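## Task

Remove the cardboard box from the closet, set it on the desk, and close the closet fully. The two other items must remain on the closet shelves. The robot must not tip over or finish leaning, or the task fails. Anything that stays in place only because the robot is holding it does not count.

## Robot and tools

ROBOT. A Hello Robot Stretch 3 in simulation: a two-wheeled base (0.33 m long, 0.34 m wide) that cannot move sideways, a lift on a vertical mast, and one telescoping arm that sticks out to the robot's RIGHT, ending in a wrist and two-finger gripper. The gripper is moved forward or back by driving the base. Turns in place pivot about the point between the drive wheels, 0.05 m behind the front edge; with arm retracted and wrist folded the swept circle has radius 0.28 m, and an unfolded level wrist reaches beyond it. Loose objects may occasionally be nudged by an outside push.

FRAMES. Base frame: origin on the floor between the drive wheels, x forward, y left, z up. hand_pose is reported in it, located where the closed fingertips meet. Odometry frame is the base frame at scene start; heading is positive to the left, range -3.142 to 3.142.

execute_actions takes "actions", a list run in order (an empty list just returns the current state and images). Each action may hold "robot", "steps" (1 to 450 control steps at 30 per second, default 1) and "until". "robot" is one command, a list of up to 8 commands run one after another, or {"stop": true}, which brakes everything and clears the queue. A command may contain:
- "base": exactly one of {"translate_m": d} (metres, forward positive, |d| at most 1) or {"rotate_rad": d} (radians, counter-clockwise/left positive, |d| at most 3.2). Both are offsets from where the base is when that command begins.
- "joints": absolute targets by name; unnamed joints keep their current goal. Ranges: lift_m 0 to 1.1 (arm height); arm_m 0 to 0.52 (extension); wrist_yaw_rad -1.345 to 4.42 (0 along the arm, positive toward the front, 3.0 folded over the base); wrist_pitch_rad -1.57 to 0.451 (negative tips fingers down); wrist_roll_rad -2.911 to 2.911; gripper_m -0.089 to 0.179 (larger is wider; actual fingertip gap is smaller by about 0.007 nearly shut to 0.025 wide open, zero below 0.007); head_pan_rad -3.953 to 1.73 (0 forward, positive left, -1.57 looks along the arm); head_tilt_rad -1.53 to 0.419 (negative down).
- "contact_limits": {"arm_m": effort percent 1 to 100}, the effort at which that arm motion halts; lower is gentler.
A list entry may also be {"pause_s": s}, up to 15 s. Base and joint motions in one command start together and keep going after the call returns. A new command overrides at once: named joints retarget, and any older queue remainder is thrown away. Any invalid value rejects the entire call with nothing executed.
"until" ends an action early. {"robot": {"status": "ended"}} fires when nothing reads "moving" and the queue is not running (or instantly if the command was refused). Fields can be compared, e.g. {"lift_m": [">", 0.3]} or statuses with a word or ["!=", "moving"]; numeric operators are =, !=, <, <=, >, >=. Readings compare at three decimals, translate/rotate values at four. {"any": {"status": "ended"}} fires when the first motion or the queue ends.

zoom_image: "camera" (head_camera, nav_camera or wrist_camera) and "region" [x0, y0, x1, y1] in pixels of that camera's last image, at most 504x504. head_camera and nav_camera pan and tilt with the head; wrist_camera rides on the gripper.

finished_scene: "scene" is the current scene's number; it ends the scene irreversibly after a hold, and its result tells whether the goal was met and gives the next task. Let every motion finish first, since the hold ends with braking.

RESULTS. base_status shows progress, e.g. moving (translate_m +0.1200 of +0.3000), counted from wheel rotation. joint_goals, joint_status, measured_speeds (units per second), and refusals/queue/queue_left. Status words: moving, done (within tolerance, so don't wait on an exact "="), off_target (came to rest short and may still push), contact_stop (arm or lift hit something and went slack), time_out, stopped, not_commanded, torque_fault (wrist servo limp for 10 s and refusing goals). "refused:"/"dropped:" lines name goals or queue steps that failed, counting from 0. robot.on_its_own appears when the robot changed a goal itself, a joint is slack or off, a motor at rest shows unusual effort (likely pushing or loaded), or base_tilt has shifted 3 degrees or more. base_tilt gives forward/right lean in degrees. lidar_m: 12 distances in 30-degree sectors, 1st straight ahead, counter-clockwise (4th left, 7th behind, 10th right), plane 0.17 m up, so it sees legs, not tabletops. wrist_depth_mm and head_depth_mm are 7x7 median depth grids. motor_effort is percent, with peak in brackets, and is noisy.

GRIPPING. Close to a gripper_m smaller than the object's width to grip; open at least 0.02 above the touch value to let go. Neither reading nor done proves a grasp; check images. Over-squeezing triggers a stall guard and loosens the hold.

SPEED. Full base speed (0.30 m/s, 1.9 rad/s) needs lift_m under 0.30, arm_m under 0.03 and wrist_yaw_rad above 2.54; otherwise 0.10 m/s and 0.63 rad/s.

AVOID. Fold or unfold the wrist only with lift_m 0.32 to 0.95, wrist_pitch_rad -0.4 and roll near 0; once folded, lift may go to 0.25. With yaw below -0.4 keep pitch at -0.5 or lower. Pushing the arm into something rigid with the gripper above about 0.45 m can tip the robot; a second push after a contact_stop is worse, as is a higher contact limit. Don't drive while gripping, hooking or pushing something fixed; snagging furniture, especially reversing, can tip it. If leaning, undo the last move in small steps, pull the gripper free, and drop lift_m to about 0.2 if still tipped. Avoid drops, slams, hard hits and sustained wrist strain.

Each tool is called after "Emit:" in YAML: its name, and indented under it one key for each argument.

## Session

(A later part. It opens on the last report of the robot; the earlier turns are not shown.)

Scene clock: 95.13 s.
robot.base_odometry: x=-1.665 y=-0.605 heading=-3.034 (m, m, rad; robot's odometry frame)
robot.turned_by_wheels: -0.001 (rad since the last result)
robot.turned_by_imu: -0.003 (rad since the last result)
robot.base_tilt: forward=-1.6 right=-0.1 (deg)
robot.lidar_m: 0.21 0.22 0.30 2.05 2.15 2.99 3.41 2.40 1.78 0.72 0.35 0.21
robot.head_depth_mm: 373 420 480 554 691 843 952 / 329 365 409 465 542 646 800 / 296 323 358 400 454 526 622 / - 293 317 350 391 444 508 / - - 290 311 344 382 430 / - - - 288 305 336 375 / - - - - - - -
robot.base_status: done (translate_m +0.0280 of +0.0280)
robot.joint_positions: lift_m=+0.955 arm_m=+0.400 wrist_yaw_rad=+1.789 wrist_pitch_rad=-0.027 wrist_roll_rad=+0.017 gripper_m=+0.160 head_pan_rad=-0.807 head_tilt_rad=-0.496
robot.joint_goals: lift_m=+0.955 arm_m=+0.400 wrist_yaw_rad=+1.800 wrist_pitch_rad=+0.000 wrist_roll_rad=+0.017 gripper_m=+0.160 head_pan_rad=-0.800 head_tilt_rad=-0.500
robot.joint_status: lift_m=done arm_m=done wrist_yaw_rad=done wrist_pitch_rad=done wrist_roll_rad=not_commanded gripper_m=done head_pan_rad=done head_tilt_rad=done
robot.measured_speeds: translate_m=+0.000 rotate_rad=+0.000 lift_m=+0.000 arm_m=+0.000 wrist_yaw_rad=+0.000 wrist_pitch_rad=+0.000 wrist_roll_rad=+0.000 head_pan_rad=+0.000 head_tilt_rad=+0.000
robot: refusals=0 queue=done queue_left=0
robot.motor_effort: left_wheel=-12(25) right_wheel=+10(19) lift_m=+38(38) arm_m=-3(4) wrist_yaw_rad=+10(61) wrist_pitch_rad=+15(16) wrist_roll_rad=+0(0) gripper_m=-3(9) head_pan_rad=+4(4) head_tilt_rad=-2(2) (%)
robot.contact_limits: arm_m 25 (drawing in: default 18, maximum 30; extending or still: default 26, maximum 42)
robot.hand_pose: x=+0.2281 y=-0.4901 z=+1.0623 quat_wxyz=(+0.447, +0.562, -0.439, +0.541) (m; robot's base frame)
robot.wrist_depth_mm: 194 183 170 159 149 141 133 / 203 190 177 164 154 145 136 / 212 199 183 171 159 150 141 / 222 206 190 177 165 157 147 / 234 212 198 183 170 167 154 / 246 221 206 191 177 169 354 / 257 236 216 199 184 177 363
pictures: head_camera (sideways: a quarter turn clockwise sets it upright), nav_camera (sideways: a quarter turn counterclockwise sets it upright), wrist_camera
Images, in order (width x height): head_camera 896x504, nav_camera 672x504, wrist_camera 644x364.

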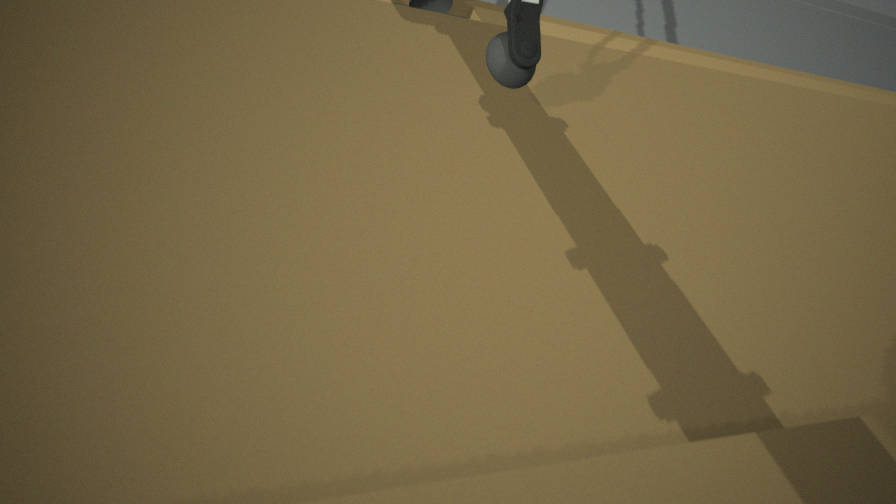

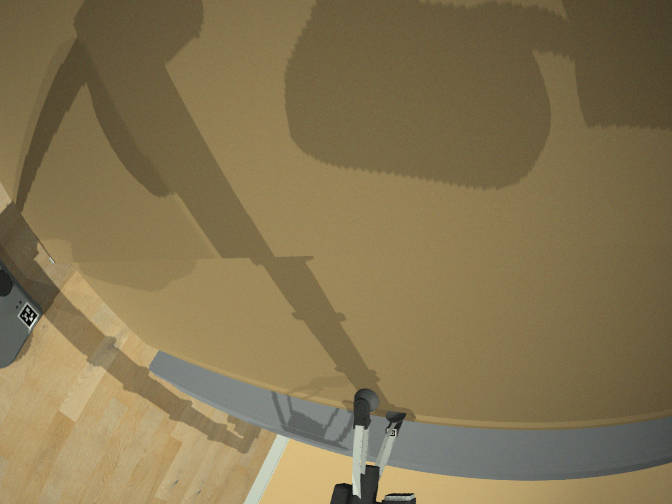

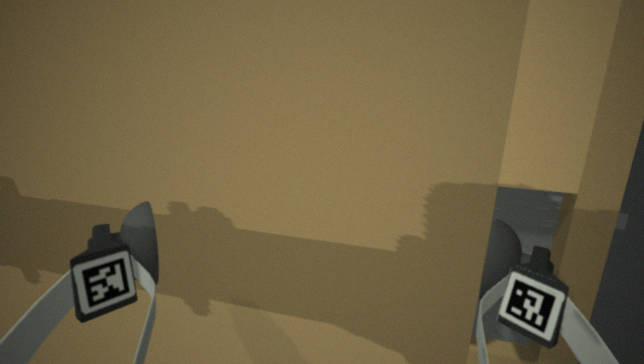

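Emit:
execute_actions:
  actions:
    - {"robot":{"joints":{"arm_m":0.08,"head_pan_rad":-0.9,"head_tilt_rad":-0.7},"contact_limits":{"arm_m":25}},"steps":450,"until":{"robot":{"status":"ended"}}}

Scene clock: 99.40 s.
robot.base_odometry: x=-1.665 y=-0.605 heading=-3.034 (m, m, rad; robot's odometry frame)
robot.turned_by_wheels: +0.000 (rad since the last result)
robot.turned_by_imu: -0.200 (rad since the last result)
robot.base_tilt: forward=-1.7 right=+0.0 (deg)
robot.lidar_m: 0.18 0.18 0.22 0.43 2.07 2.52 3.43 2.99 1.90 1.72 0.71 0.20
robot.head_depth_mm: 554 634 1672 1955 - - 1180 / 576 635 706 817 945 - 1200 / 686 752 823 874 998 1230 1205 / 734 817 920 1027 1269 1396 1200 / 758 838 935 437 502 579 708 / - 297 321 356 398 457 526 / - - 289 305 334 377 405
robot.base_status: done (translate_m +0.0279 of +0.0280)
robot.joint_positions: lift_m=+0.955 arm_m=+0.081 wrist_yaw_rad=+1.807 wrist_pitch_rad=-0.030 wrist_roll_rad=+0.021 gripper_m=+0.160 head_pan_rad=-0.894 head_tilt_rad=-0.692
robot.joint_goals: lift_m=+0.955 arm_m=+0.080 wrist_yaw_rad=+1.800 wrist_pitch_rad=+0.000 wrist_roll_rad=+0.021 gripper_m=+0.160 head_pan_rad=-0.900 head_tilt_rad=-0.700
robot.joint_status: lift_m=done arm_m=done wrist_yaw_rad=done wrist_pitch_rad=done wrist_roll_rad=not_commanded gripper_m=done head_pan_rad=done head_tilt_rad=done
robot.measured_speeds: translate_m=+0.000 rotate_rad=+0.000 lift_m=+0.000 arm_m=+0.000 wrist_yaw_rad=+0.000 wrist_pitch_rad=+0.000 wrist_roll_rad=+0.000 head_pan_rad=+0.000 head_tilt_rad=+0.000
robot: refusals=0 queue=done queue_left=0
robot.motor_effort: left_wheel=-2(45) right_wheel=+14(21) lift_m=+37(38) arm_m=-6(8) wrist_yaw_rad=-7(57) wrist_pitch_rad=+18(18) wrist_roll_rad=-2(2) gripper_m=-2(8) head_pan_rad=-3(16) head_tilt_rad=-5(24) (%)
robot.contact_limits: arm_m 25 (drawing in: default 18, maximum 30; extending or still: default 26, maximum 42)
robot.hand_pose: x=+0.2269 y=-0.1659 z=+1.0615 quat_wxyz=(+0.442, +0.568, -0.433, +0.543) (m; robot's base frame)
robot.wrist_depth_mm: 137 175 176 172 169 167 680 / 141 171 183 180 176 173 741 / 147 173 188 186 182 180 749 / 153 176 197 193 190 199 543 / 159 205 204 200 200 876 735 / - 213 213 209 209 - 721 / 175 182 223 218 213 578 619
pictures: head_camera (sideways: a quarter turn clockwise sets it upright), nav_camera (sideways: a quarter turn counterclockwise sets it upright), wrist_camera
Images, in order (width x height): head_camera 896x504, nav_camera 672x504, wrist_camera 644x364.

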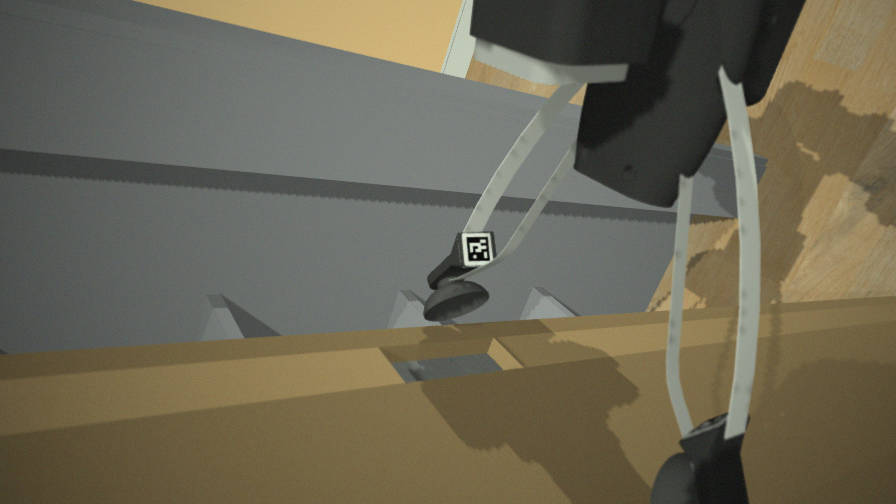

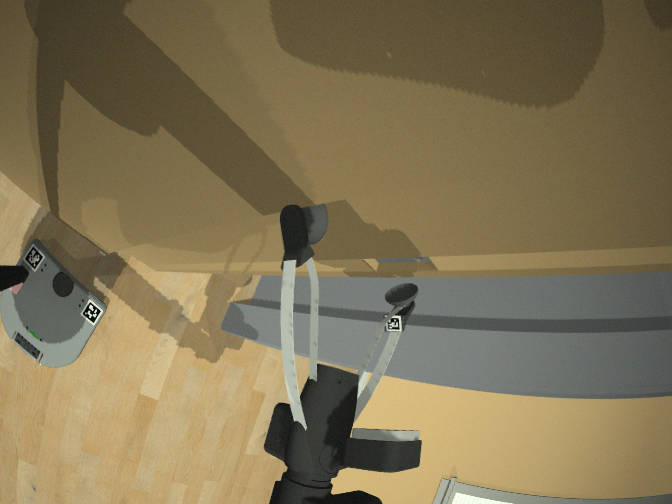

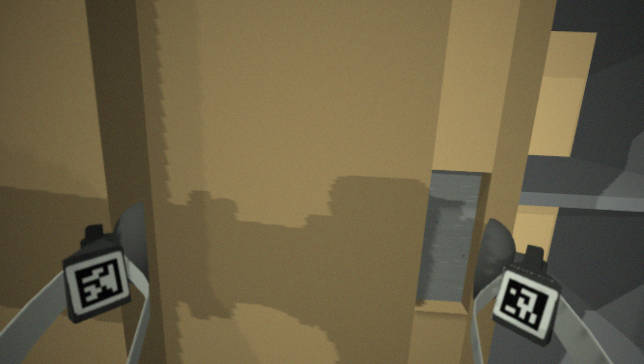

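Emit:
execute_actions:
  actions:
    - {"robot":[{"base":{"translate_m":-0.45},"joints":{"head_pan_rad":-0.35,"head_tilt_rad":-0.45,"arm_m":0.0}}],"steps":450,"until":{"robot":{"status":"ended"}}}

Scene clock: 105.60 s.
robot.base_odometry: x=-1.217 y=-0.557 heading=-3.034 (m, m, rad; robot's odometry frame)
robot.turned_by_wheels: +0.001 (rad since the last result)
robot.turned_by_imu: -0.003 (rad since the last result)
robot.base_tilt: forward=-1.7 right=-0.1 (deg)
robot.lidar_m: 0.62 0.63 0.73 1.98 1.99 2.42 2.98 3.17 1.99 1.80 1.06 0.74
robot.head_depth_mm: 952 897 926 974 1058 1205 1341 / 1074 1117 1187 1261 1339 1438 1315 / 1218 1287 1316 1413 1528 1628 1366 / 633 1402 1225 1282 1388 1593 1307 / 592 634 684 741 817 902 1006 / 561 599 644 695 746 792 867 / 501 529 566 610 660 717 780
robot.base_status: done (translate_m -0.4500 of -0.4500)
robot.joint_positions: lift_m=+0.955 arm_m=+0.001 wrist_yaw_rad=+1.799 wrist_pitch_rad=-0.022 wrist_roll_rad=+0.019 gripper_m=+0.160 head_pan_rad=-0.357 head_tilt_rad=-0.457
robot.joint_goals: lift_m=+0.955 arm_m=+0.000 wrist_yaw_rad=+1.800 wrist_pitch_rad=+0.000 wrist_roll_rad=+0.019 gripper_m=+0.160 head_pan_rad=-0.350 head_tilt_rad=-0.450
robot.joint_status: lift_m=done arm_m=done wrist_yaw_rad=done wrist_pitch_rad=done wrist_roll_rad=not_commanded gripper_m=done head_pan_rad=done head_tilt_rad=done
robot.measured_speeds: translate_m=+0.000 rotate_rad=+0.000 lift_m=+0.000 arm_m=+0.000 wrist_yaw_rad=+0.000 wrist_pitch_rad=+0.000 wrist_roll_rad=+0.000 head_pan_rad=+0.000 head_tilt_rad=+0.000
robot: refusals=0 queue=done queue_left=0
robot.motor_effort: left_wheel=+1(15) right_wheel=+0(13) lift_m=+37(37) arm_m=-3(11) wrist_yaw_rad=+1(63) wrist_pitch_rad=+13(18) wrist_roll_rad=-1(2) gripper_m=+0(13) head_pan_rad=+4(40) head_tilt_rad=+4(28) (%)
robot.hand_pose: x=+0.2277 y=-0.0884 z=+1.0635 quat_wxyz=(+0.442, +0.564, -0.437, +0.543) (m; robot's base frame)
robot.wrist_depth_mm: 560 556 540 533 568 811 890 / 577 573 564 557 591 - 974 / 600 589 588 575 613 - 939 / 621 608 607 591 637 - 898 / 637 642 628 617 649 - 940 / 653 668 655 647 687 - 904 / 695 702 682 667 704 - 745
pictures: head_camera (sideways: a quarter turn clockwise sets it upright), nav_camera (sideways: a quarter turn counterclockwise sets it upright), wrist_camera
Images, in order (width x height): head_camera 896x504, nav_camera 672x504, wrist_camera 644x364.

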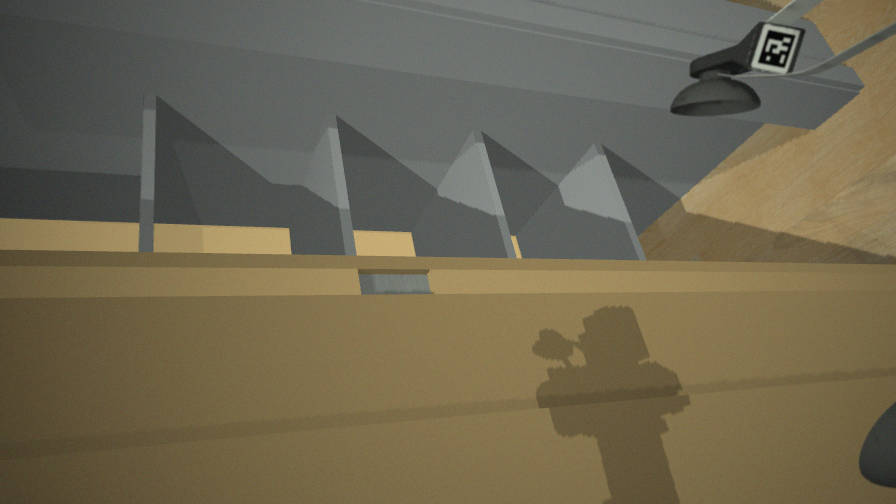

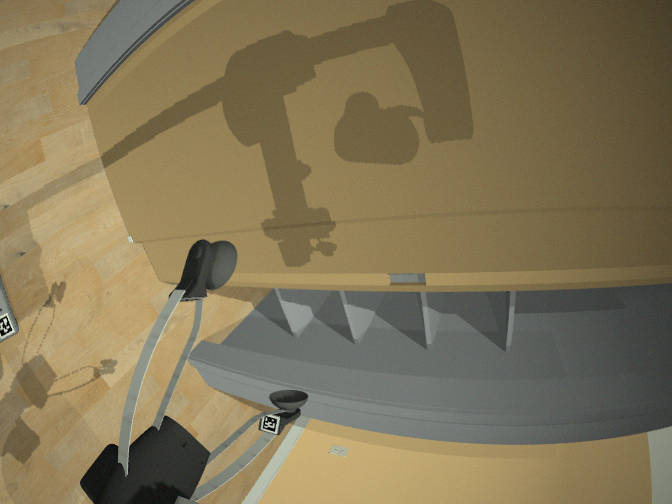

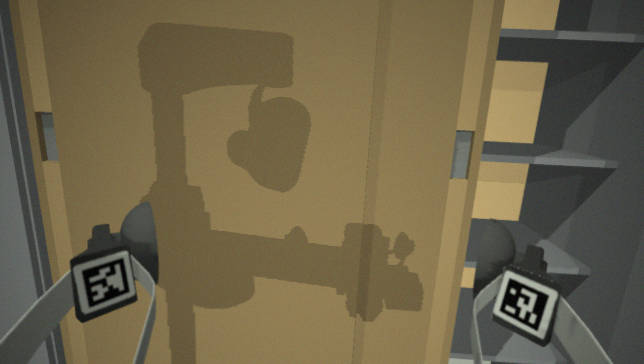

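Emit:
execute_actions:
  actions:
    - {"robot":[{"base":{"rotate_rad":1.79},"joints":{"head_pan_rad":-1.57,"head_tilt_rad":-0.5}},{"base":{"translate_m":-0.45}}],"steps":450,"until":{"robot":{"status":"ended"}}}

Scene clock: 115.93 s.
robot.base_odometry: x=-1.362 y=-0.131 heading=-1.244 (m, m, rad; robot's odometry frame)
robot.turned_by_wheels: +1.790 (rad since the last result)
robot.turned_by_imu: +1.776 (rad since the last result)
robot.base_tilt: forward=-1.7 right=-0.1 (deg)
robot.lidar_m: 2.43 2.54 3.57 3.02 1.87 1.39 1.35 1.41 0.66 0.66 0.66 0.89
robot.head_depth_mm: 1086 1186 1194 1255 1214 - - / 1093 1186 1180 1334 1345 1215 - / 1092 1195 1172 1329 1334 1236 - / 1098 1196 1161 1328 1325 1240 - / 527 570 622 684 762 854 966 / 527 573 626 686 763 862 970 / 532 577 627 681 741 809 876
robot.base_status: done (translate_m -0.4500 of -0.4500)
robot.joint_positions: lift_m=+0.955 arm_m=+0.001 wrist_yaw_rad=+1.799 wrist_pitch_rad=-0.022 wrist_roll_rad=+0.019 gripper_m=+0.160 head_pan_rad=-1.563 head_tilt_rad=-0.494
robot.joint_goals: lift_m=+0.955 arm_m=+0.000 wrist_yaw_rad=+1.800 wrist_pitch_rad=+0.000 wrist_roll_rad=+0.019 gripper_m=+0.160 head_pan_rad=-1.570 head_tilt_rad=-0.500
robot.joint_status: lift_m=done arm_m=done wrist_yaw_rad=done wrist_pitch_rad=done wrist_roll_rad=not_commanded gripper_m=done head_pan_rad=done head_tilt_rad=done
robot.measured_speeds: translate_m=+0.000 rotate_rad=+0.000 lift_m=+0.000 arm_m=+0.000 wrist_yaw_rad=+0.000 wrist_pitch_rad=+0.000 wrist_roll_rad=+0.000 head_pan_rad=+0.000 head_tilt_rad=+0.000
robot: refusals=0 queue=done queue_left=0
robot.motor_effort: left_wheel=-3(10) right_wheel=+2(4) lift_m=+37(37) arm_m=-3(2) wrist_yaw_rad=+0(0) wrist_pitch_rad=+13(13) wrist_roll_rad=-1(1) gripper_m=+0(0) head_pan_rad=-4(44) head_tilt_rad=-4(14) (%)
robot.hand_pose: x=+0.2277 y=-0.0884 z=+1.0635 quat_wxyz=(+0.442, +0.564, -0.437, +0.543) (m; robot's base frame)
robot.wrist_depth_mm: - - - - - - - / - - - - - - - / - - - - - - - / - - - - - - 849 / - - - - - - 832 / - - - - - - 763 / - - - - - - 752
pictures: head_camera (sideways: a quarter turn clockwise sets it upright), nav_camera (sideways: a quarter turn counterclockwise sets it upright), wrist_camera
Images, in order (width x height): head_camera 896x504, nav_camera 672x504, wrist_camera 644x364.

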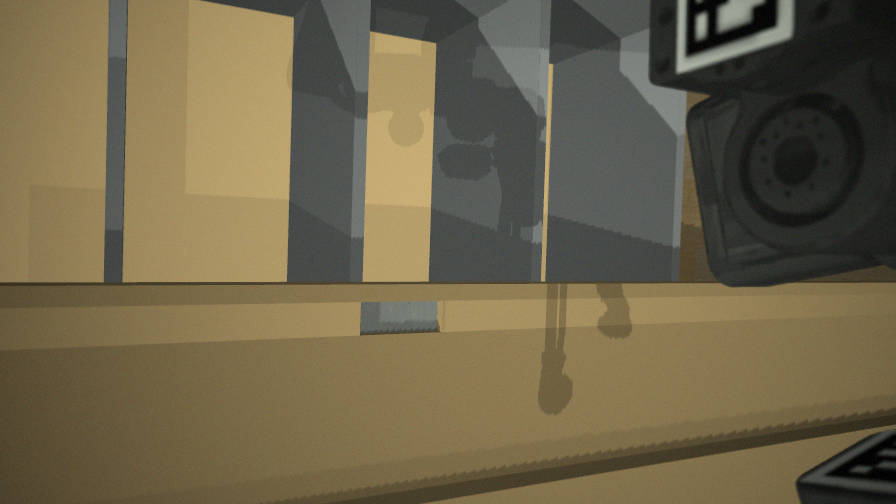

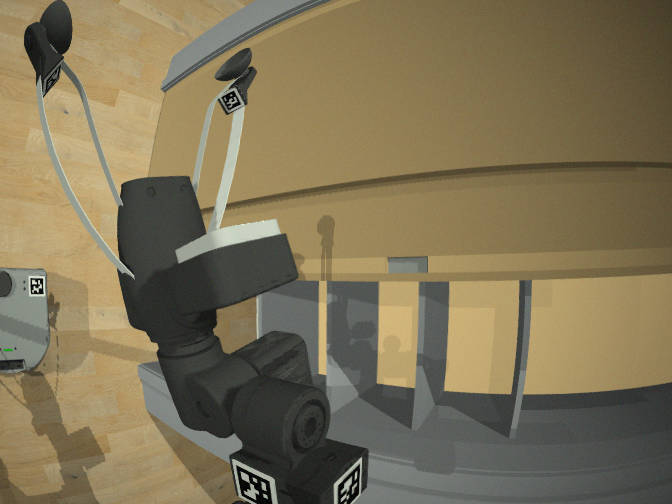

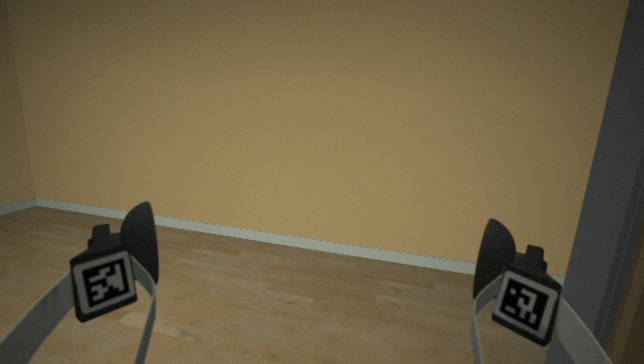

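Emit:
execute_actions:
  actions:
    - {"robot":{"base":{"translate_m":-0.3},"joints":{"head_pan_rad":-1.05,"lift_m":0.4}},"steps":450,"until":{"robot":{"status":"ended"}}}

Scene clock: 122.40 s.
robot.base_odometry: x=-1.458 y=+0.153 heading=-1.244 (m, m, rad; robot's odometry frame)
robot.turned_by_wheels: +0.000 (rad since the last result)
robot.turned_by_imu: -0.004 (rad since the last result)
robot.base_tilt: forward=-1.6 right=-0.1 (deg)
robot.lidar_m: 2.72 2.86 3.58 3.05 1.45 1.08 1.05 1.10 0.60 0.57 0.74 0.88
robot.head_depth_mm: 1103 1176 1081 1303 1295 1200 1345 / 1152 1244 1184 1343 1333 1497 1342 / 1197 1301 1313 1330 1388 1570 1334 / 609 658 717 792 881 999 1143 / 647 697 766 847 947 1072 1222 / 671 723 791 865 963 1100 1258 / 681 749 830 930 1064 1243 1336
robot.base_status: done (translate_m -0.3000 of -0.3000)
robot.joint_positions: lift_m=+0.400 arm_m=+0.001 wrist_yaw_rad=+1.799 wrist_pitch_rad=-0.022 wrist_roll_rad=+0.019 gripper_m=+0.160 head_pan_rad=-1.057 head_tilt_rad=-0.494
robot.joint_goals: lift_m=+0.400 arm_m=+0.000 wrist_yaw_rad=+1.800 wrist_pitch_rad=+0.000 wrist_roll_rad=+0.019 gripper_m=+0.160 head_pan_rad=-1.050 head_tilt_rad=-0.500
robot.joint_status: lift_m=done arm_m=done wrist_yaw_rad=done wrist_pitch_rad=done wrist_roll_rad=not_commanded gripper_m=done head_pan_rad=done head_tilt_rad=done
robot.measured_speeds: translate_m=+0.000 rotate_rad=+0.000 lift_m=+0.000 arm_m=+0.000 wrist_yaw_rad=+0.000 wrist_pitch_rad=+0.000 wrist_roll_rad=+0.000 head_pan_rad=+0.000 head_tilt_rad=+0.000
robot: refusals=0 queue=done queue_left=0
robot.motor_effort: left_wheel=-2(10) right_wheel=+2(2) lift_m=+16(38) arm_m=-2(2) wrist_yaw_rad=+1(1) wrist_pitch_rad=+13(13) wrist_roll_rad=-1(1) gripper_m=+0(0) head_pan_rad=+4(38) head_tilt_rad=-3(3) (%)
robot.hand_pose: x=+0.2277 y=-0.0884 z=+0.5094 quat_wxyz=(+0.442, +0.564, -0.437, +0.543) (m; robot's base frame)
robot.wrist_depth_mm: - - - - - - 894 / - - - - - - 925 / - - - - - - 888 / - - - - - - 857 / - - - - - - 833 / - - - - - - 806 / 775 831 836 857 878 848 733
pictures: head_camera (sideways: a quarter turn clockwise sets it upright), nav_camera (sideways: a quarter turn counterclockwise sets it upright), wrist_camera
Images, in order (width x height): head_camera 896x504, nav_camera 672x504, wrist_camera 644x364.

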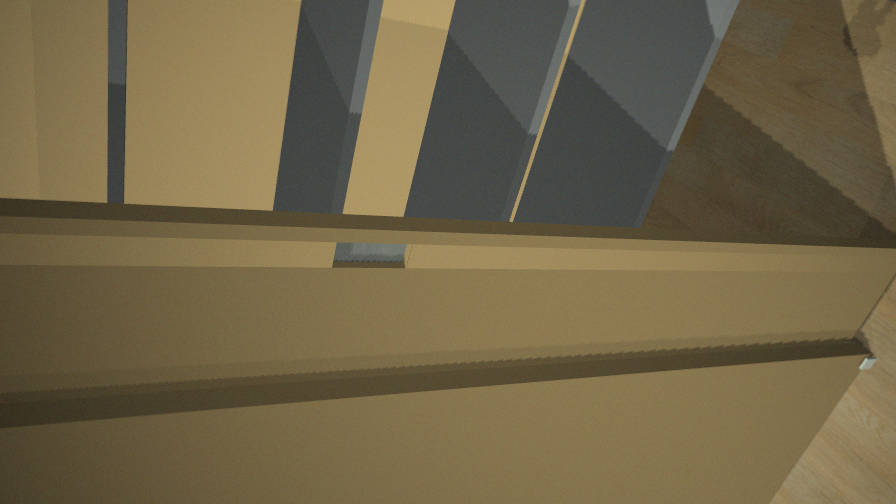

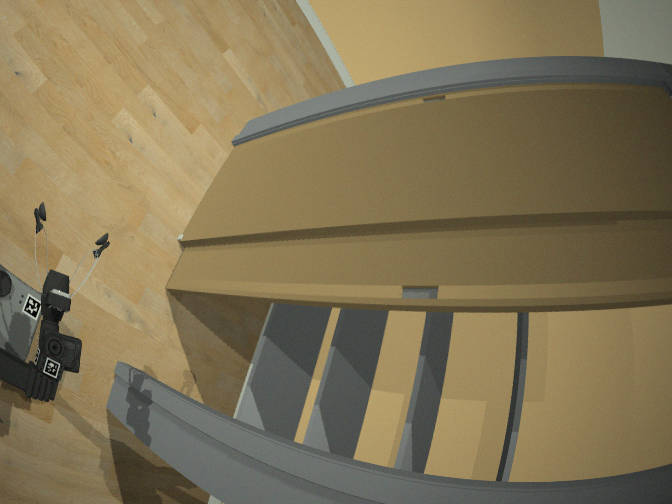

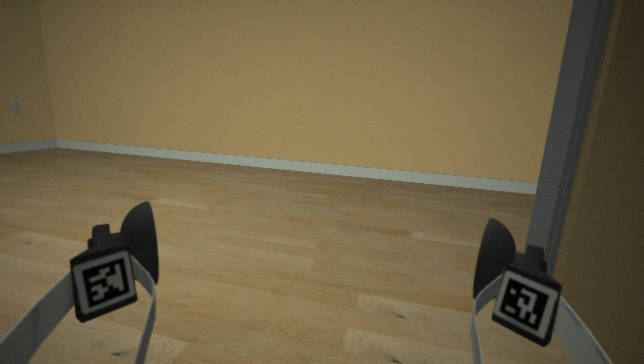

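Emit:
execute_actions:
  actions:
    - {"robot":[{"base":{"translate_m":0.6},"joints":{"lift_m":0.955}},{"base":{"rotate_rad":-1.57},"joints":{"head_pan_rad":-0.6,"arm_m":0.11}},{"base":{"translate_m":0.33}}],"steps":450,"until":{"robot":{"status":"ended"}}}
    - {"steps":300,"until":{"robot":{"status":"ended"}}}

Scene clock: 138.63 s.
robot.base_odometry: x=-1.578 y=-0.521 heading=-2.814 (m, m, rad; robot's odometry frame)
robot.turned_by_wheels: -1.570 (rad since the last result)
robot.turned_by_imu: -1.562 (rad since the last result)
robot.base_tilt: forward=-1.7 right=+0.0 (deg)
robot.lidar_m: 0.29 0.30 0.43 2.12 2.22 3.16 3.34 2.26 1.71 1.67 0.68 0.34
robot.head_depth_mm: 764 813 854 904 948 1037 959 / 850 910 935 1023 1070 1157 1287 / 316 346 892 1127 990 1156 1339 / 295 320 349 384 436 482 565 / 285 300 326 356 393 433 506 / - 287 305 332 364 402 450 / - - 290 311 339 371 400
robot.base_status: done (translate_m +0.3300 of +0.3300)
robot.joint_positions: lift_m=+0.955 arm_m=+0.110 wrist_yaw_rad=+1.799 wrist_pitch_rad=-0.022 wrist_roll_rad=+0.019 gripper_m=+0.160 head_pan_rad=-0.607 head_tilt_rad=-0.494
robot.joint_goals: lift_m=+0.955 arm_m=+0.110 wrist_yaw_rad=+1.800 wrist_pitch_rad=+0.000 wrist_roll_rad=+0.019 gripper_m=+0.160 head_pan_rad=-0.600 head_tilt_rad=-0.500
robot.joint_status: lift_m=done arm_m=done wrist_yaw_rad=done wrist_pitch_rad=done wrist_roll_rad=not_commanded gripper_m=done head_pan_rad=done head_tilt_rad=done
robot.measured_speeds: translate_m=+0.000 rotate_rad=+0.000 lift_m=+0.000 arm_m=+0.000 wrist_yaw_rad=+0.000 wrist_pitch_rad=+0.000 wrist_roll_rad=+0.000 head_pan_rad=+0.000 head_tilt_rad=+0.000
robot: refusals=0 queue=done queue_left=0
robot.motor_effort: left_wheel=+3(10) right_wheel=-2(4) lift_m=+39(42) arm_m=+4(3) wrist_yaw_rad=+0(1) wrist_pitch_rad=+13(13) wrist_roll_rad=-1(1) gripper_m=+0(0) head_pan_rad=+4(36) head_tilt_rad=-3(3) (%)
robot.hand_pose: x=+0.2277 y=-0.1968 z=+1.0635 quat_wxyz=(+0.442, +0.564, -0.437, +0.543) (m; robot's base frame)
robot.wrist_depth_mm: 244 232 255 237 221 695 671 / 255 240 266 245 227 824 766 / 266 249 275 253 235 824 784 / 279 259 283 262 254 557 580 / 294 272 295 273 265 879 842 / 311 281 305 282 270 - 799 / 322 293 319 294 276 605 660
pictures: head_camera (sideways: a quarter turn clockwise sets it upright), nav_camera (sideways: a quarter turn counterclockwise sets it upright), wrist_camera
Images, in order (width x height): head_camera 896x504, nav_camera 672x504, wrist_camera 644x364.

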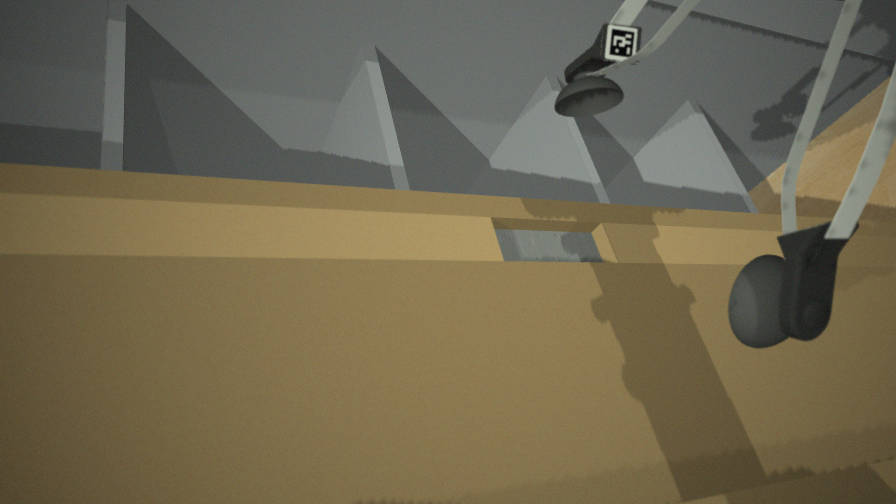

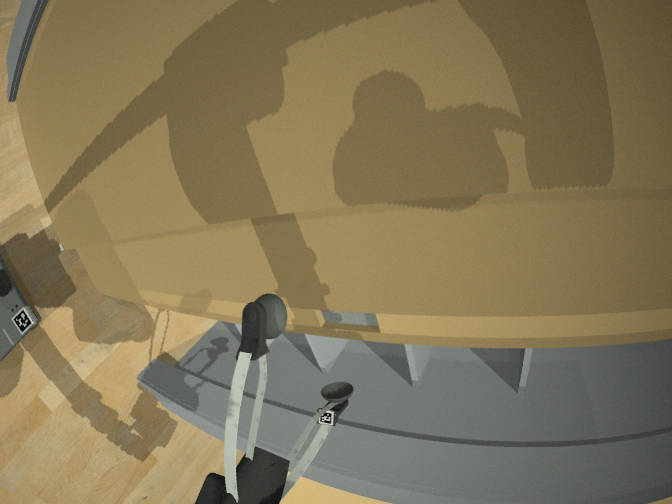

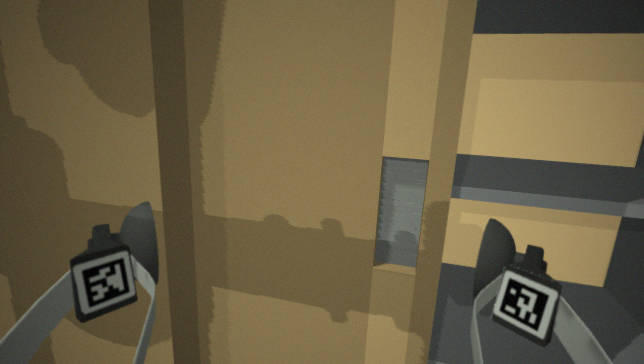

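Emit:
execute_actions:
  actions:
    - {"robot":[{"joints":{"arm_m":0.072,"gripper_m":0.13}},{"base":{"translate_m":0.045}}],"steps":450,"until":{"robot":{"status":"ended"}}}

Scene clock: 142.87 s.
robot.base_odometry: x=-1.621 y=-0.536 heading=-2.814 (m, m, rad; robot's odometry frame)
robot.turned_by_wheels: +0.000 (rad since the last result)
robot.turned_by_imu: -0.001 (rad since the last result)
robot.base_tilt: forward=-1.5 right=+0.0 (deg)
robot.lidar_m: 0.24 0.25 0.36 2.12 2.23 3.16 3.39 2.27 1.71 0.71 0.67 0.29
robot.head_depth_mm: 764 817 845 912 968 1026 1133 / 721 868 907 1016 1033 1152 1267 / - 292 317 353 402 460 1245 / - - 296 325 361 408 468 / - - 286 301 333 370 426 / - - - 288 308 340 383 / - - - - 290 317 302
robot.base_status: done (translate_m +0.0450 of +0.0450)
robot.joint_positions: lift_m=+0.955 arm_m=+0.072 wrist_yaw_rad=+1.799 wrist_pitch_rad=-0.022 wrist_roll_rad=+0.019 gripper_m=+0.130 head_pan_rad=-0.607 head_tilt_rad=-0.494
robot.joint_goals: lift_m=+0.955 arm_m=+0.072 wrist_yaw_rad=+1.800 wrist_pitch_rad=+0.000 wrist_roll_rad=+0.019 gripper_m=+0.130 head_pan_rad=-0.600 head_tilt_rad=-0.500
robot.joint_status: lift_m=done arm_m=done wrist_yaw_rad=done wrist_pitch_rad=done wrist_roll_rad=not_commanded gripper_m=done head_pan_rad=done head_tilt_rad=done
robot.measured_speeds: translate_m=+0.000 rotate_rad=+0.000 lift_m=+0.000 arm_m=+0.000 wrist_yaw_rad=+0.000 wrist_pitch_rad=+0.000 wrist_roll_rad=+0.000 head_pan_rad=+0.000 head_tilt_rad=+0.000
robot: refusals=0 queue=done queue_left=0
robot.motor_effort: left_wheel=+3(11) right_wheel=-2(3) lift_m=+39(39) arm_m=-3(1) wrist_yaw_rad=+1(0) wrist_pitch_rad=+13(13) wrist_roll_rad=-1(1) gripper_m=+0(87) head_pan_rad=+4(5) head_tilt_rad=-3(3) (%)
robot.hand_pose: x=+0.2277 y=-0.1595 z=+1.0635 quat_wxyz=(+0.442, +0.564, -0.437, +0.543) (m; robot's base frame)
robot.wrist_depth_mm: 189 181 208 196 182 170 657 / 199 187 215 202 187 175 723 / 207 194 224 208 194 180 750 / 216 202 231 216 201 188 578 / 228 213 243 224 210 205 798 / 240 - 252 232 217 846 801 / 251 228 261 241 222 211 650
pictures: head_camera (sideways: a quarter turn clockwise sets it upright), nav_camera (sideways: a quarter turn counterclockwise sets it upright), wrist_camera
Images, in order (width x height): head_camera 896x504, nav_camera 672x504, wrist_camera 644x364.

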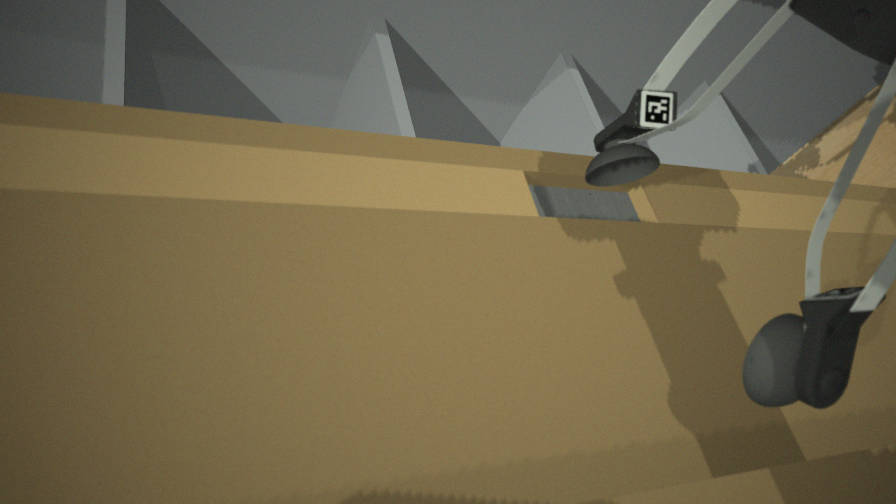

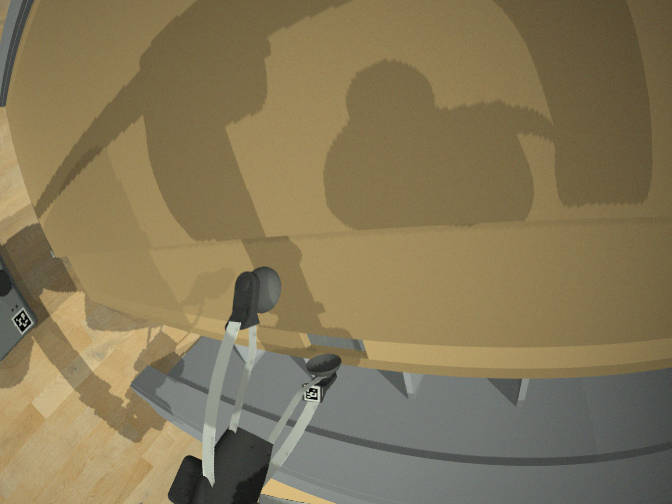

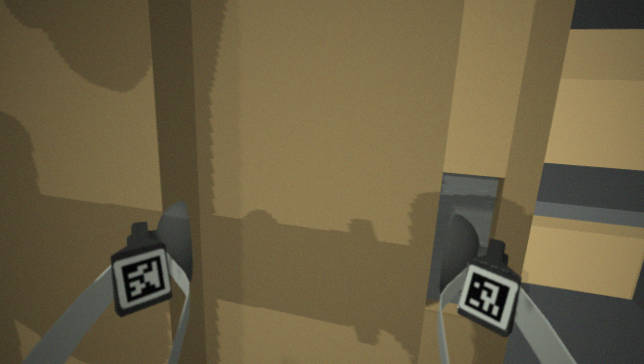

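Emit:
execute_actions:
  actions:
    - {"robot":[{"joints":{"arm_m":0.085,"gripper_m":0.10}},{"base":{"translate_m":0.03}},{"joints":{"arm_m":0.25},"contact_limits":{"arm_m":25}}],"steps":450,"until":{"robot":{"status":"ended"}}}

Scene clock: 148.17 s.
robot.base_odometry: x=-1.649 y=-0.545 heading=-2.815 (m, m, rad; robot's odometry frame)
robot.turned_by_wheels: -0.001 (rad since the last result)
robot.turned_by_imu: -0.006 (rad since the last result)
robot.base_tilt: forward=-1.7 right=-0.1 (deg)
robot.lidar_m: 0.21 0.22 0.31 2.11 2.22 3.14 3.85 2.28 1.71 0.66 0.36 0.22
robot.head_depth_mm: - 301 336 381 452 758 1090 / - 287 308 345 386 457 542 / - - 289 315 354 405 472 / - - - 294 323 365 418 / - - - - 298 331 375 / - - - - 287 304 339 / - - - - - 290 -
robot.base_status: done (translate_m +0.0299 of +0.0300)
robot.joint_positions: lift_m=+0.955 arm_m=+0.249 wrist_yaw_rad=+1.845 wrist_pitch_rad=-0.023 wrist_roll_rad=+0.017 gripper_m=+0.100 head_pan_rad=-0.607 head_tilt_rad=-0.494
robot.joint_goals: lift_m=+0.955 arm_m=+0.250 wrist_yaw_rad=+1.800 wrist_pitch_rad=+0.000 wrist_roll_rad=+0.017 gripper_m=+0.100 head_pan_rad=-0.600 head_tilt_rad=-0.500
robot.joint_status: lift_m=done arm_m=done wrist_yaw_rad=done wrist_pitch_rad=done wrist_roll_rad=not_commanded gripper_m=done head_pan_rad=done head_tilt_rad=done
robot.measured_speeds: translate_m=+0.000 rotate_rad=+0.000 lift_m=+0.000 arm_m=+0.000 wrist_yaw_rad=+0.000 wrist_pitch_rad=+0.000 wrist_roll_rad=+0.000 head_pan_rad=+0.000 head_tilt_rad=+0.000
robot: refusals=0 queue=done queue_left=0
robot.on_its_own: wrist_yaw_rad is at rest, and its effort (-42) is outside its rest range (-12 to +12)
robot.motor_effort: left_wheel=-7(12) right_wheel=+13(16) lift_m=+39(39) arm_m=+6(4) wrist_yaw_rad=-42(63) wrist_pitch_rad=+14(14) wrist_roll_rad=-1(1) gripper_m=+9(77) head_pan_rad=+4(3) head_tilt_rad=-3(3) (%)
robot.contact_limits: arm_m 25 (drawing in: default 18, maximum 30; extending or still: default 26, maximum 42)
robot.hand_pose: x=+0.2247 y=-0.3252 z=+1.0632 quat_wxyz=(+0.430, +0.573, -0.424, +0.554) (m; robot's base frame)
robot.wrist_depth_mm: 222 201 182 167 154 629 657 / 231 210 189 172 158 734 690 / 242 219 196 179 163 751 709 / 255 228 204 186 168 537 574 / 267 242 209 194 192 804 584 / 282 259 217 201 - 814 694 / 299 258 230 207 195 642 617
pictures: head_camera (sideways: a quarter turn clockwise sets it upright), nav_camera (sideways: a quarter turn counterclockwise sets it upright), wrist_camera
Images, in order (width x height): head_camera 896x504, nav_camera 672x504, wrist_camera 644x364.

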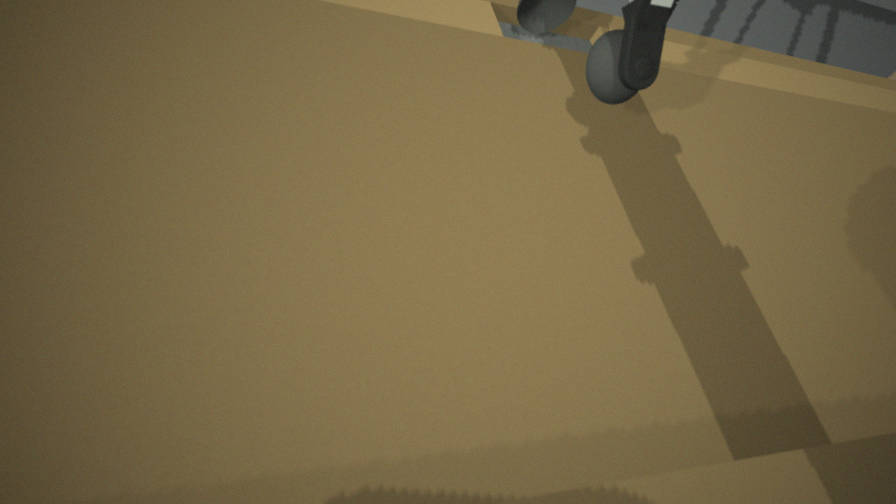

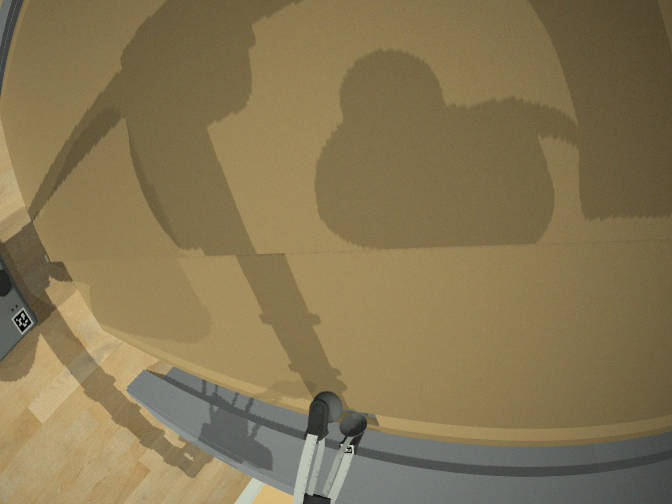

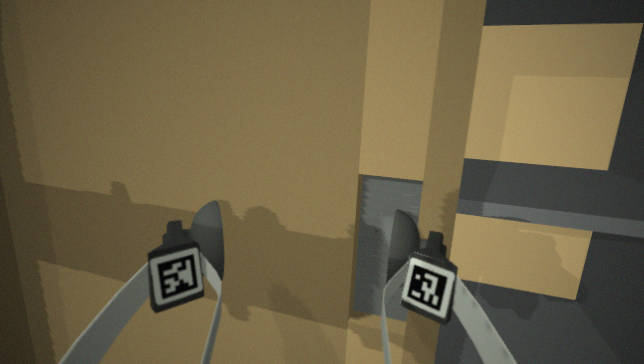

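Works. Continue.

Emit:
execute_actions:
  actions:
    - {"robot":{"joints":{"arm_m":0.42},"contact_limits":{"arm_m":25}},"steps":450,"until":{"robot":{"status":"ended"}}}

Scene clock: 151.33 s.
robot.base_odometry: x=-1.649 y=-0.545 heading=-2.814 (m, m, rad; robot's odometry frame)
robot.turned_by_wheels: +0.000 (rad since the last result)
robot.turned_by_imu: -0.005 (rad since the last result)
robot.base_tilt: forward=-1.7 right=+0.0 (deg)
robot.lidar_m: 0.21 0.22 0.31 2.12 2.22 3.14 3.85 2.28 1.71 0.66 0.36 0.22
robot.head_depth_mm: 286 303 339 384 444 525 644 / - 288 310 348 396 459 545 / - - 289 317 357 408 474 / - - - 295 325 366 420 / - - - - 298 332 376 / - - - - 287 304 341 / - - - - - 290 -
robot.base_status: done (translate_m +0.0300 of +0.0300)
robot.joint_positions: lift_m=+0.955 arm_m=+0.419 wrist_yaw_rad=+1.976 wrist_pitch_rad=-0.022 wrist_roll_rad=+0.017 gripper_m=+0.100 head_pan_rad=-0.607 head_tilt_rad=-0.494
robot.joint_goals: lift_m=+0.955 arm_m=+0.420 wrist_yaw_rad=+1.933 wrist_pitch_rad=+0.000 wrist_roll_rad=+0.017 gripper_m=+0.100 head_pan_rad=-0.600 head_tilt_rad=-0.500
robot.joint_status: lift_m=done arm_m=done wrist_yaw_rad=done wrist_pitch_rad=done wrist_roll_rad=not_commanded gripper_m=done head_pan_rad=done head_tilt_rad=done
robot.measured_speeds: translate_m=+0.000 rotate_rad=+0.000 lift_m=+0.000 arm_m=+0.000 wrist_yaw_rad=+0.000 wrist_pitch_rad=+0.000 wrist_roll_rad=+0.000 head_pan_rad=+0.000 head_tilt_rad=+0.000
robot: refusals=0 queue=done queue_left=0
robot.on_its_own: wrist_yaw_rad is held at +1.933, not at your +1.800, by its stall guard, which is still easing
robot.motor_effort: left_wheel=-5(17) right_wheel=+8(17) lift_m=+38(38) arm_m=+6(7) wrist_yaw_rad=-39(59) wrist_pitch_rad=+13(14) wrist_roll_rad=+0(1) gripper_m=+8(13) head_pan_rad=+4(5) head_tilt_rad=-4(3) (%)
robot.contact_limits: arm_m 25 (drawing in: default 18, maximum 30; extending or still: default 26, maximum 42)
robot.hand_pose: x=+0.2136 y=-0.4636 z=+1.0635 quat_wxyz=(+0.393, +0.599, -0.386, +0.581) (m; robot's base frame)
robot.wrist_depth_mm: 273 236 202 176 157 619 603 / 288 244 210 182 161 718 661 / 303 255 218 188 165 745 645 / 325 269 224 194 172 531 492 / 345 288 227 201 187 784 394 / 368 316 239 210 204 791 531 / 404 305 253 217 193 633 501
pictures: head_camera (sideways: a quarter turn clockwise sets it upright), nav_camera (sideways: a quarter turn counterclockwise sets it upright), wrist_camera
Images, in order (width x height): head_camera 896x504, nav_camera 672x504, wrist_camera 644x364.

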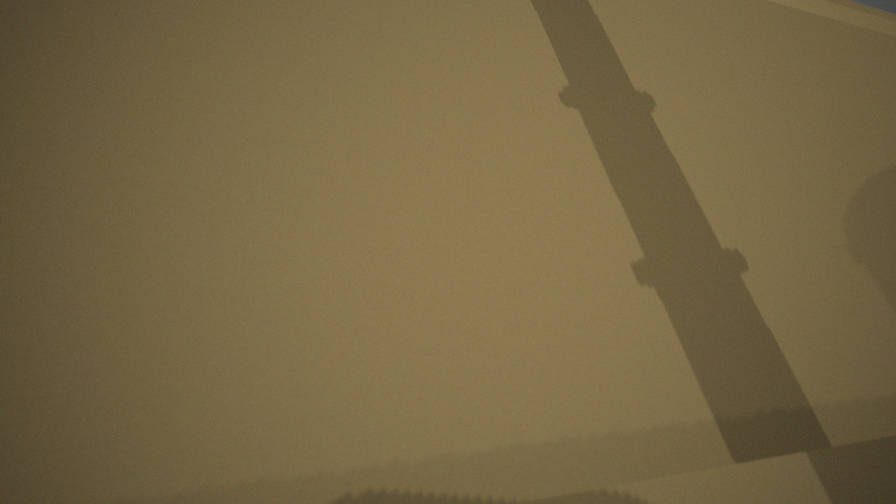

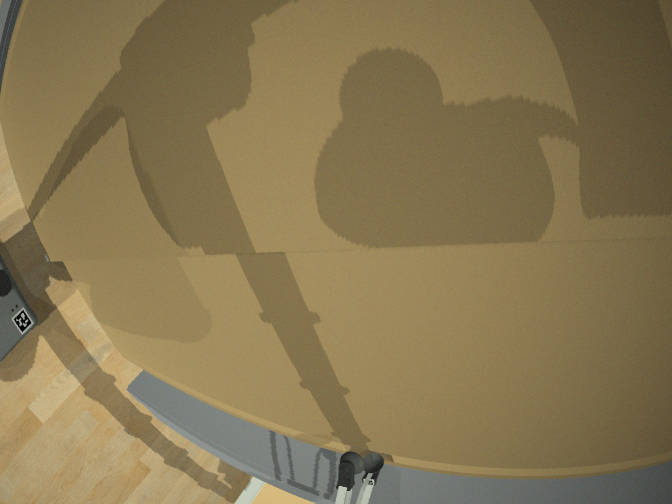

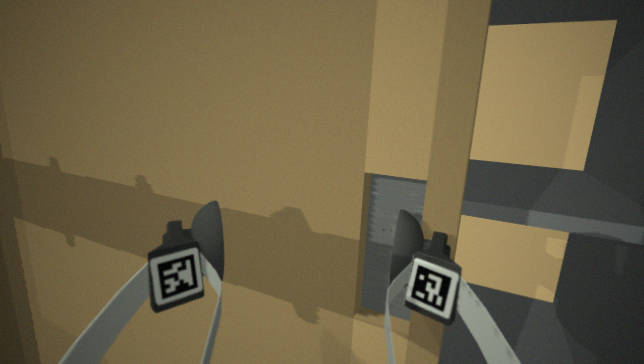

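Emit:
execute_actions:
  actions:
    - {"robot":{"joints":{"arm_m":0.52,"wrist_yaw_rad":1.85},"contact_limits":{"arm_m":25}},"steps":450,"until":{"robot":{"status":"ended"}}}

Scene clock: 153.63 s.
robot.base_odometry: x=-1.649 y=-0.545 heading=-2.814 (m, m, rad; robot's odometry frame)
robot.turned_by_wheels: +0.000 (rad since the last result)
robot.turned_by_imu: -0.006 (rad since the last result)
robot.base_tilt: forward=-1.6 right=+0.0 (deg)
robot.lidar_m: 0.21 0.22 0.31 2.12 2.21 3.12 3.40 2.30 1.72 0.66 0.36 0.22
robot.head_depth_mm: 288 305 341 387 449 530 649 / - 288 312 350 399 463 551 / - - 291 319 358 410 477 / - - - 295 326 368 421 / - - - - 299 334 377 / - - - - 288 305 342 / - - - - - 290 -
robot.base_status: done (translate_m +0.0300 of +0.0300)
robot.joint_positions: lift_m=+0.955 arm_m=+0.519 wrist_yaw_rad=+1.948 wrist_pitch_rad=-0.023 wrist_roll_rad=+0.017 gripper_m=+0.100 head_pan_rad=-0.607 head_tilt_rad=-0.494
robot.joint_goals: lift_m=+0.955 arm_m=+0.520 wrist_yaw_rad=+1.850 wrist_pitch_rad=+0.000 wrist_roll_rad=+0.017 gripper_m=+0.100 head_pan_rad=-0.600 head_tilt_rad=-0.500
robot.joint_status: lift_m=done arm_m=done wrist_yaw_rad=off_target wrist_pitch_rad=done wrist_roll_rad=not_commanded gripper_m=done head_pan_rad=done head_tilt_rad=done
robot.measured_speeds: translate_m=+0.000 rotate_rad=+0.000 lift_m=+0.000 arm_m=+0.000 wrist_yaw_rad=+0.000 wrist_pitch_rad=+0.000 wrist_roll_rad=+0.000 head_pan_rad=+0.000 head_tilt_rad=+0.000
robot: refusals=0 queue=dropped queue_left=0
robot.on_its_own: wrist_yaw_rad is at rest, and its effort (-87) is outside its rest range (-12 to +12)
robot.motor_effort: left_wheel=+6(19) right_wheel=+0(19) lift_m=+38(38) arm_m=+12(8) wrist_yaw_rad=-87(88) wrist_pitch_rad=+14(15) wrist_roll_rad=+0(0) gripper_m=+16(17) head_pan_rad=+4(3) head_tilt_rad=-3(4) (%)
robot.contact_limits: arm_m 25 (drawing in: default 18, maximum 30; extending or still: default 26, maximum 42)
robot.hand_pose: x=+0.2164 y=-0.5697 z=+1.0633 quat_wxyz=(+0.401, +0.594, -0.394, +0.575) (m; robot's base frame)
robot.wrist_depth_mm: 257 224 194 172 154 92 69 / 270 232 201 177 159 89 71 / 283 243 209 184 164 92 73 / 300 255 217 190 169 87 74 / 319 271 220 198 170 84 76 / 343 296 231 207 - 87 78 / 370 288 247 211 193 88 80
pictures: head_camera (sideways: a quarter turn clockwise sets it upright), nav_camera (sideways: a quarter turn counterclockwise sets it upright), wrist_camera
Images, in order (width x height): head_camera 896x504, nav_camera 672x504, wrist_camera 644x364.

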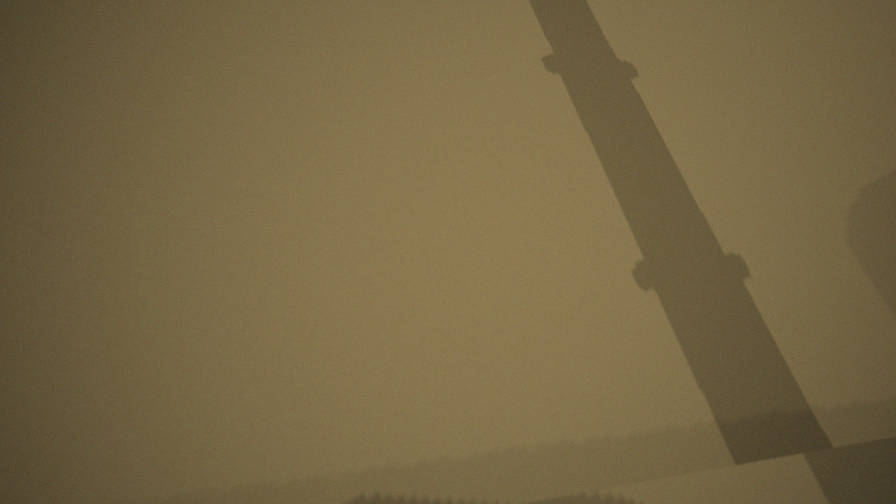

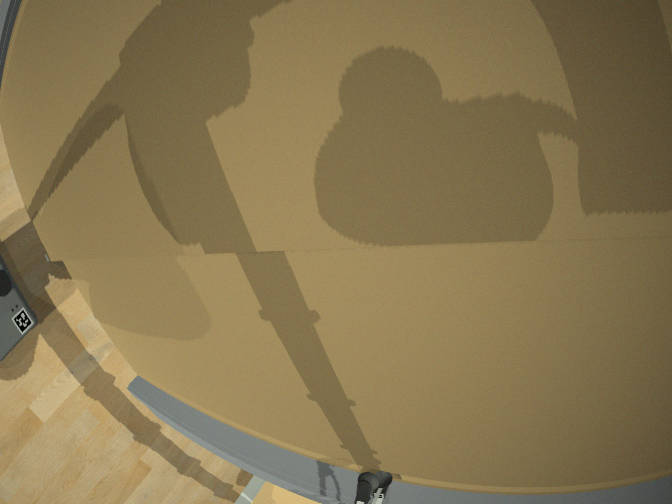

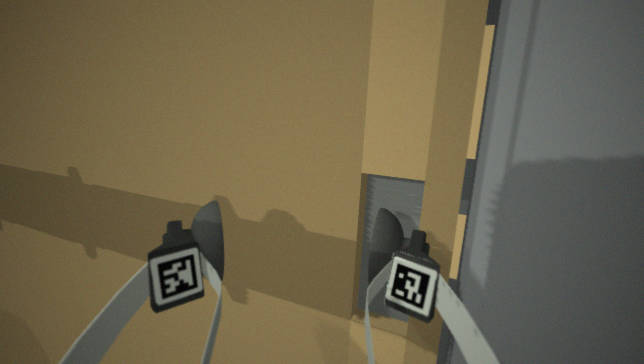

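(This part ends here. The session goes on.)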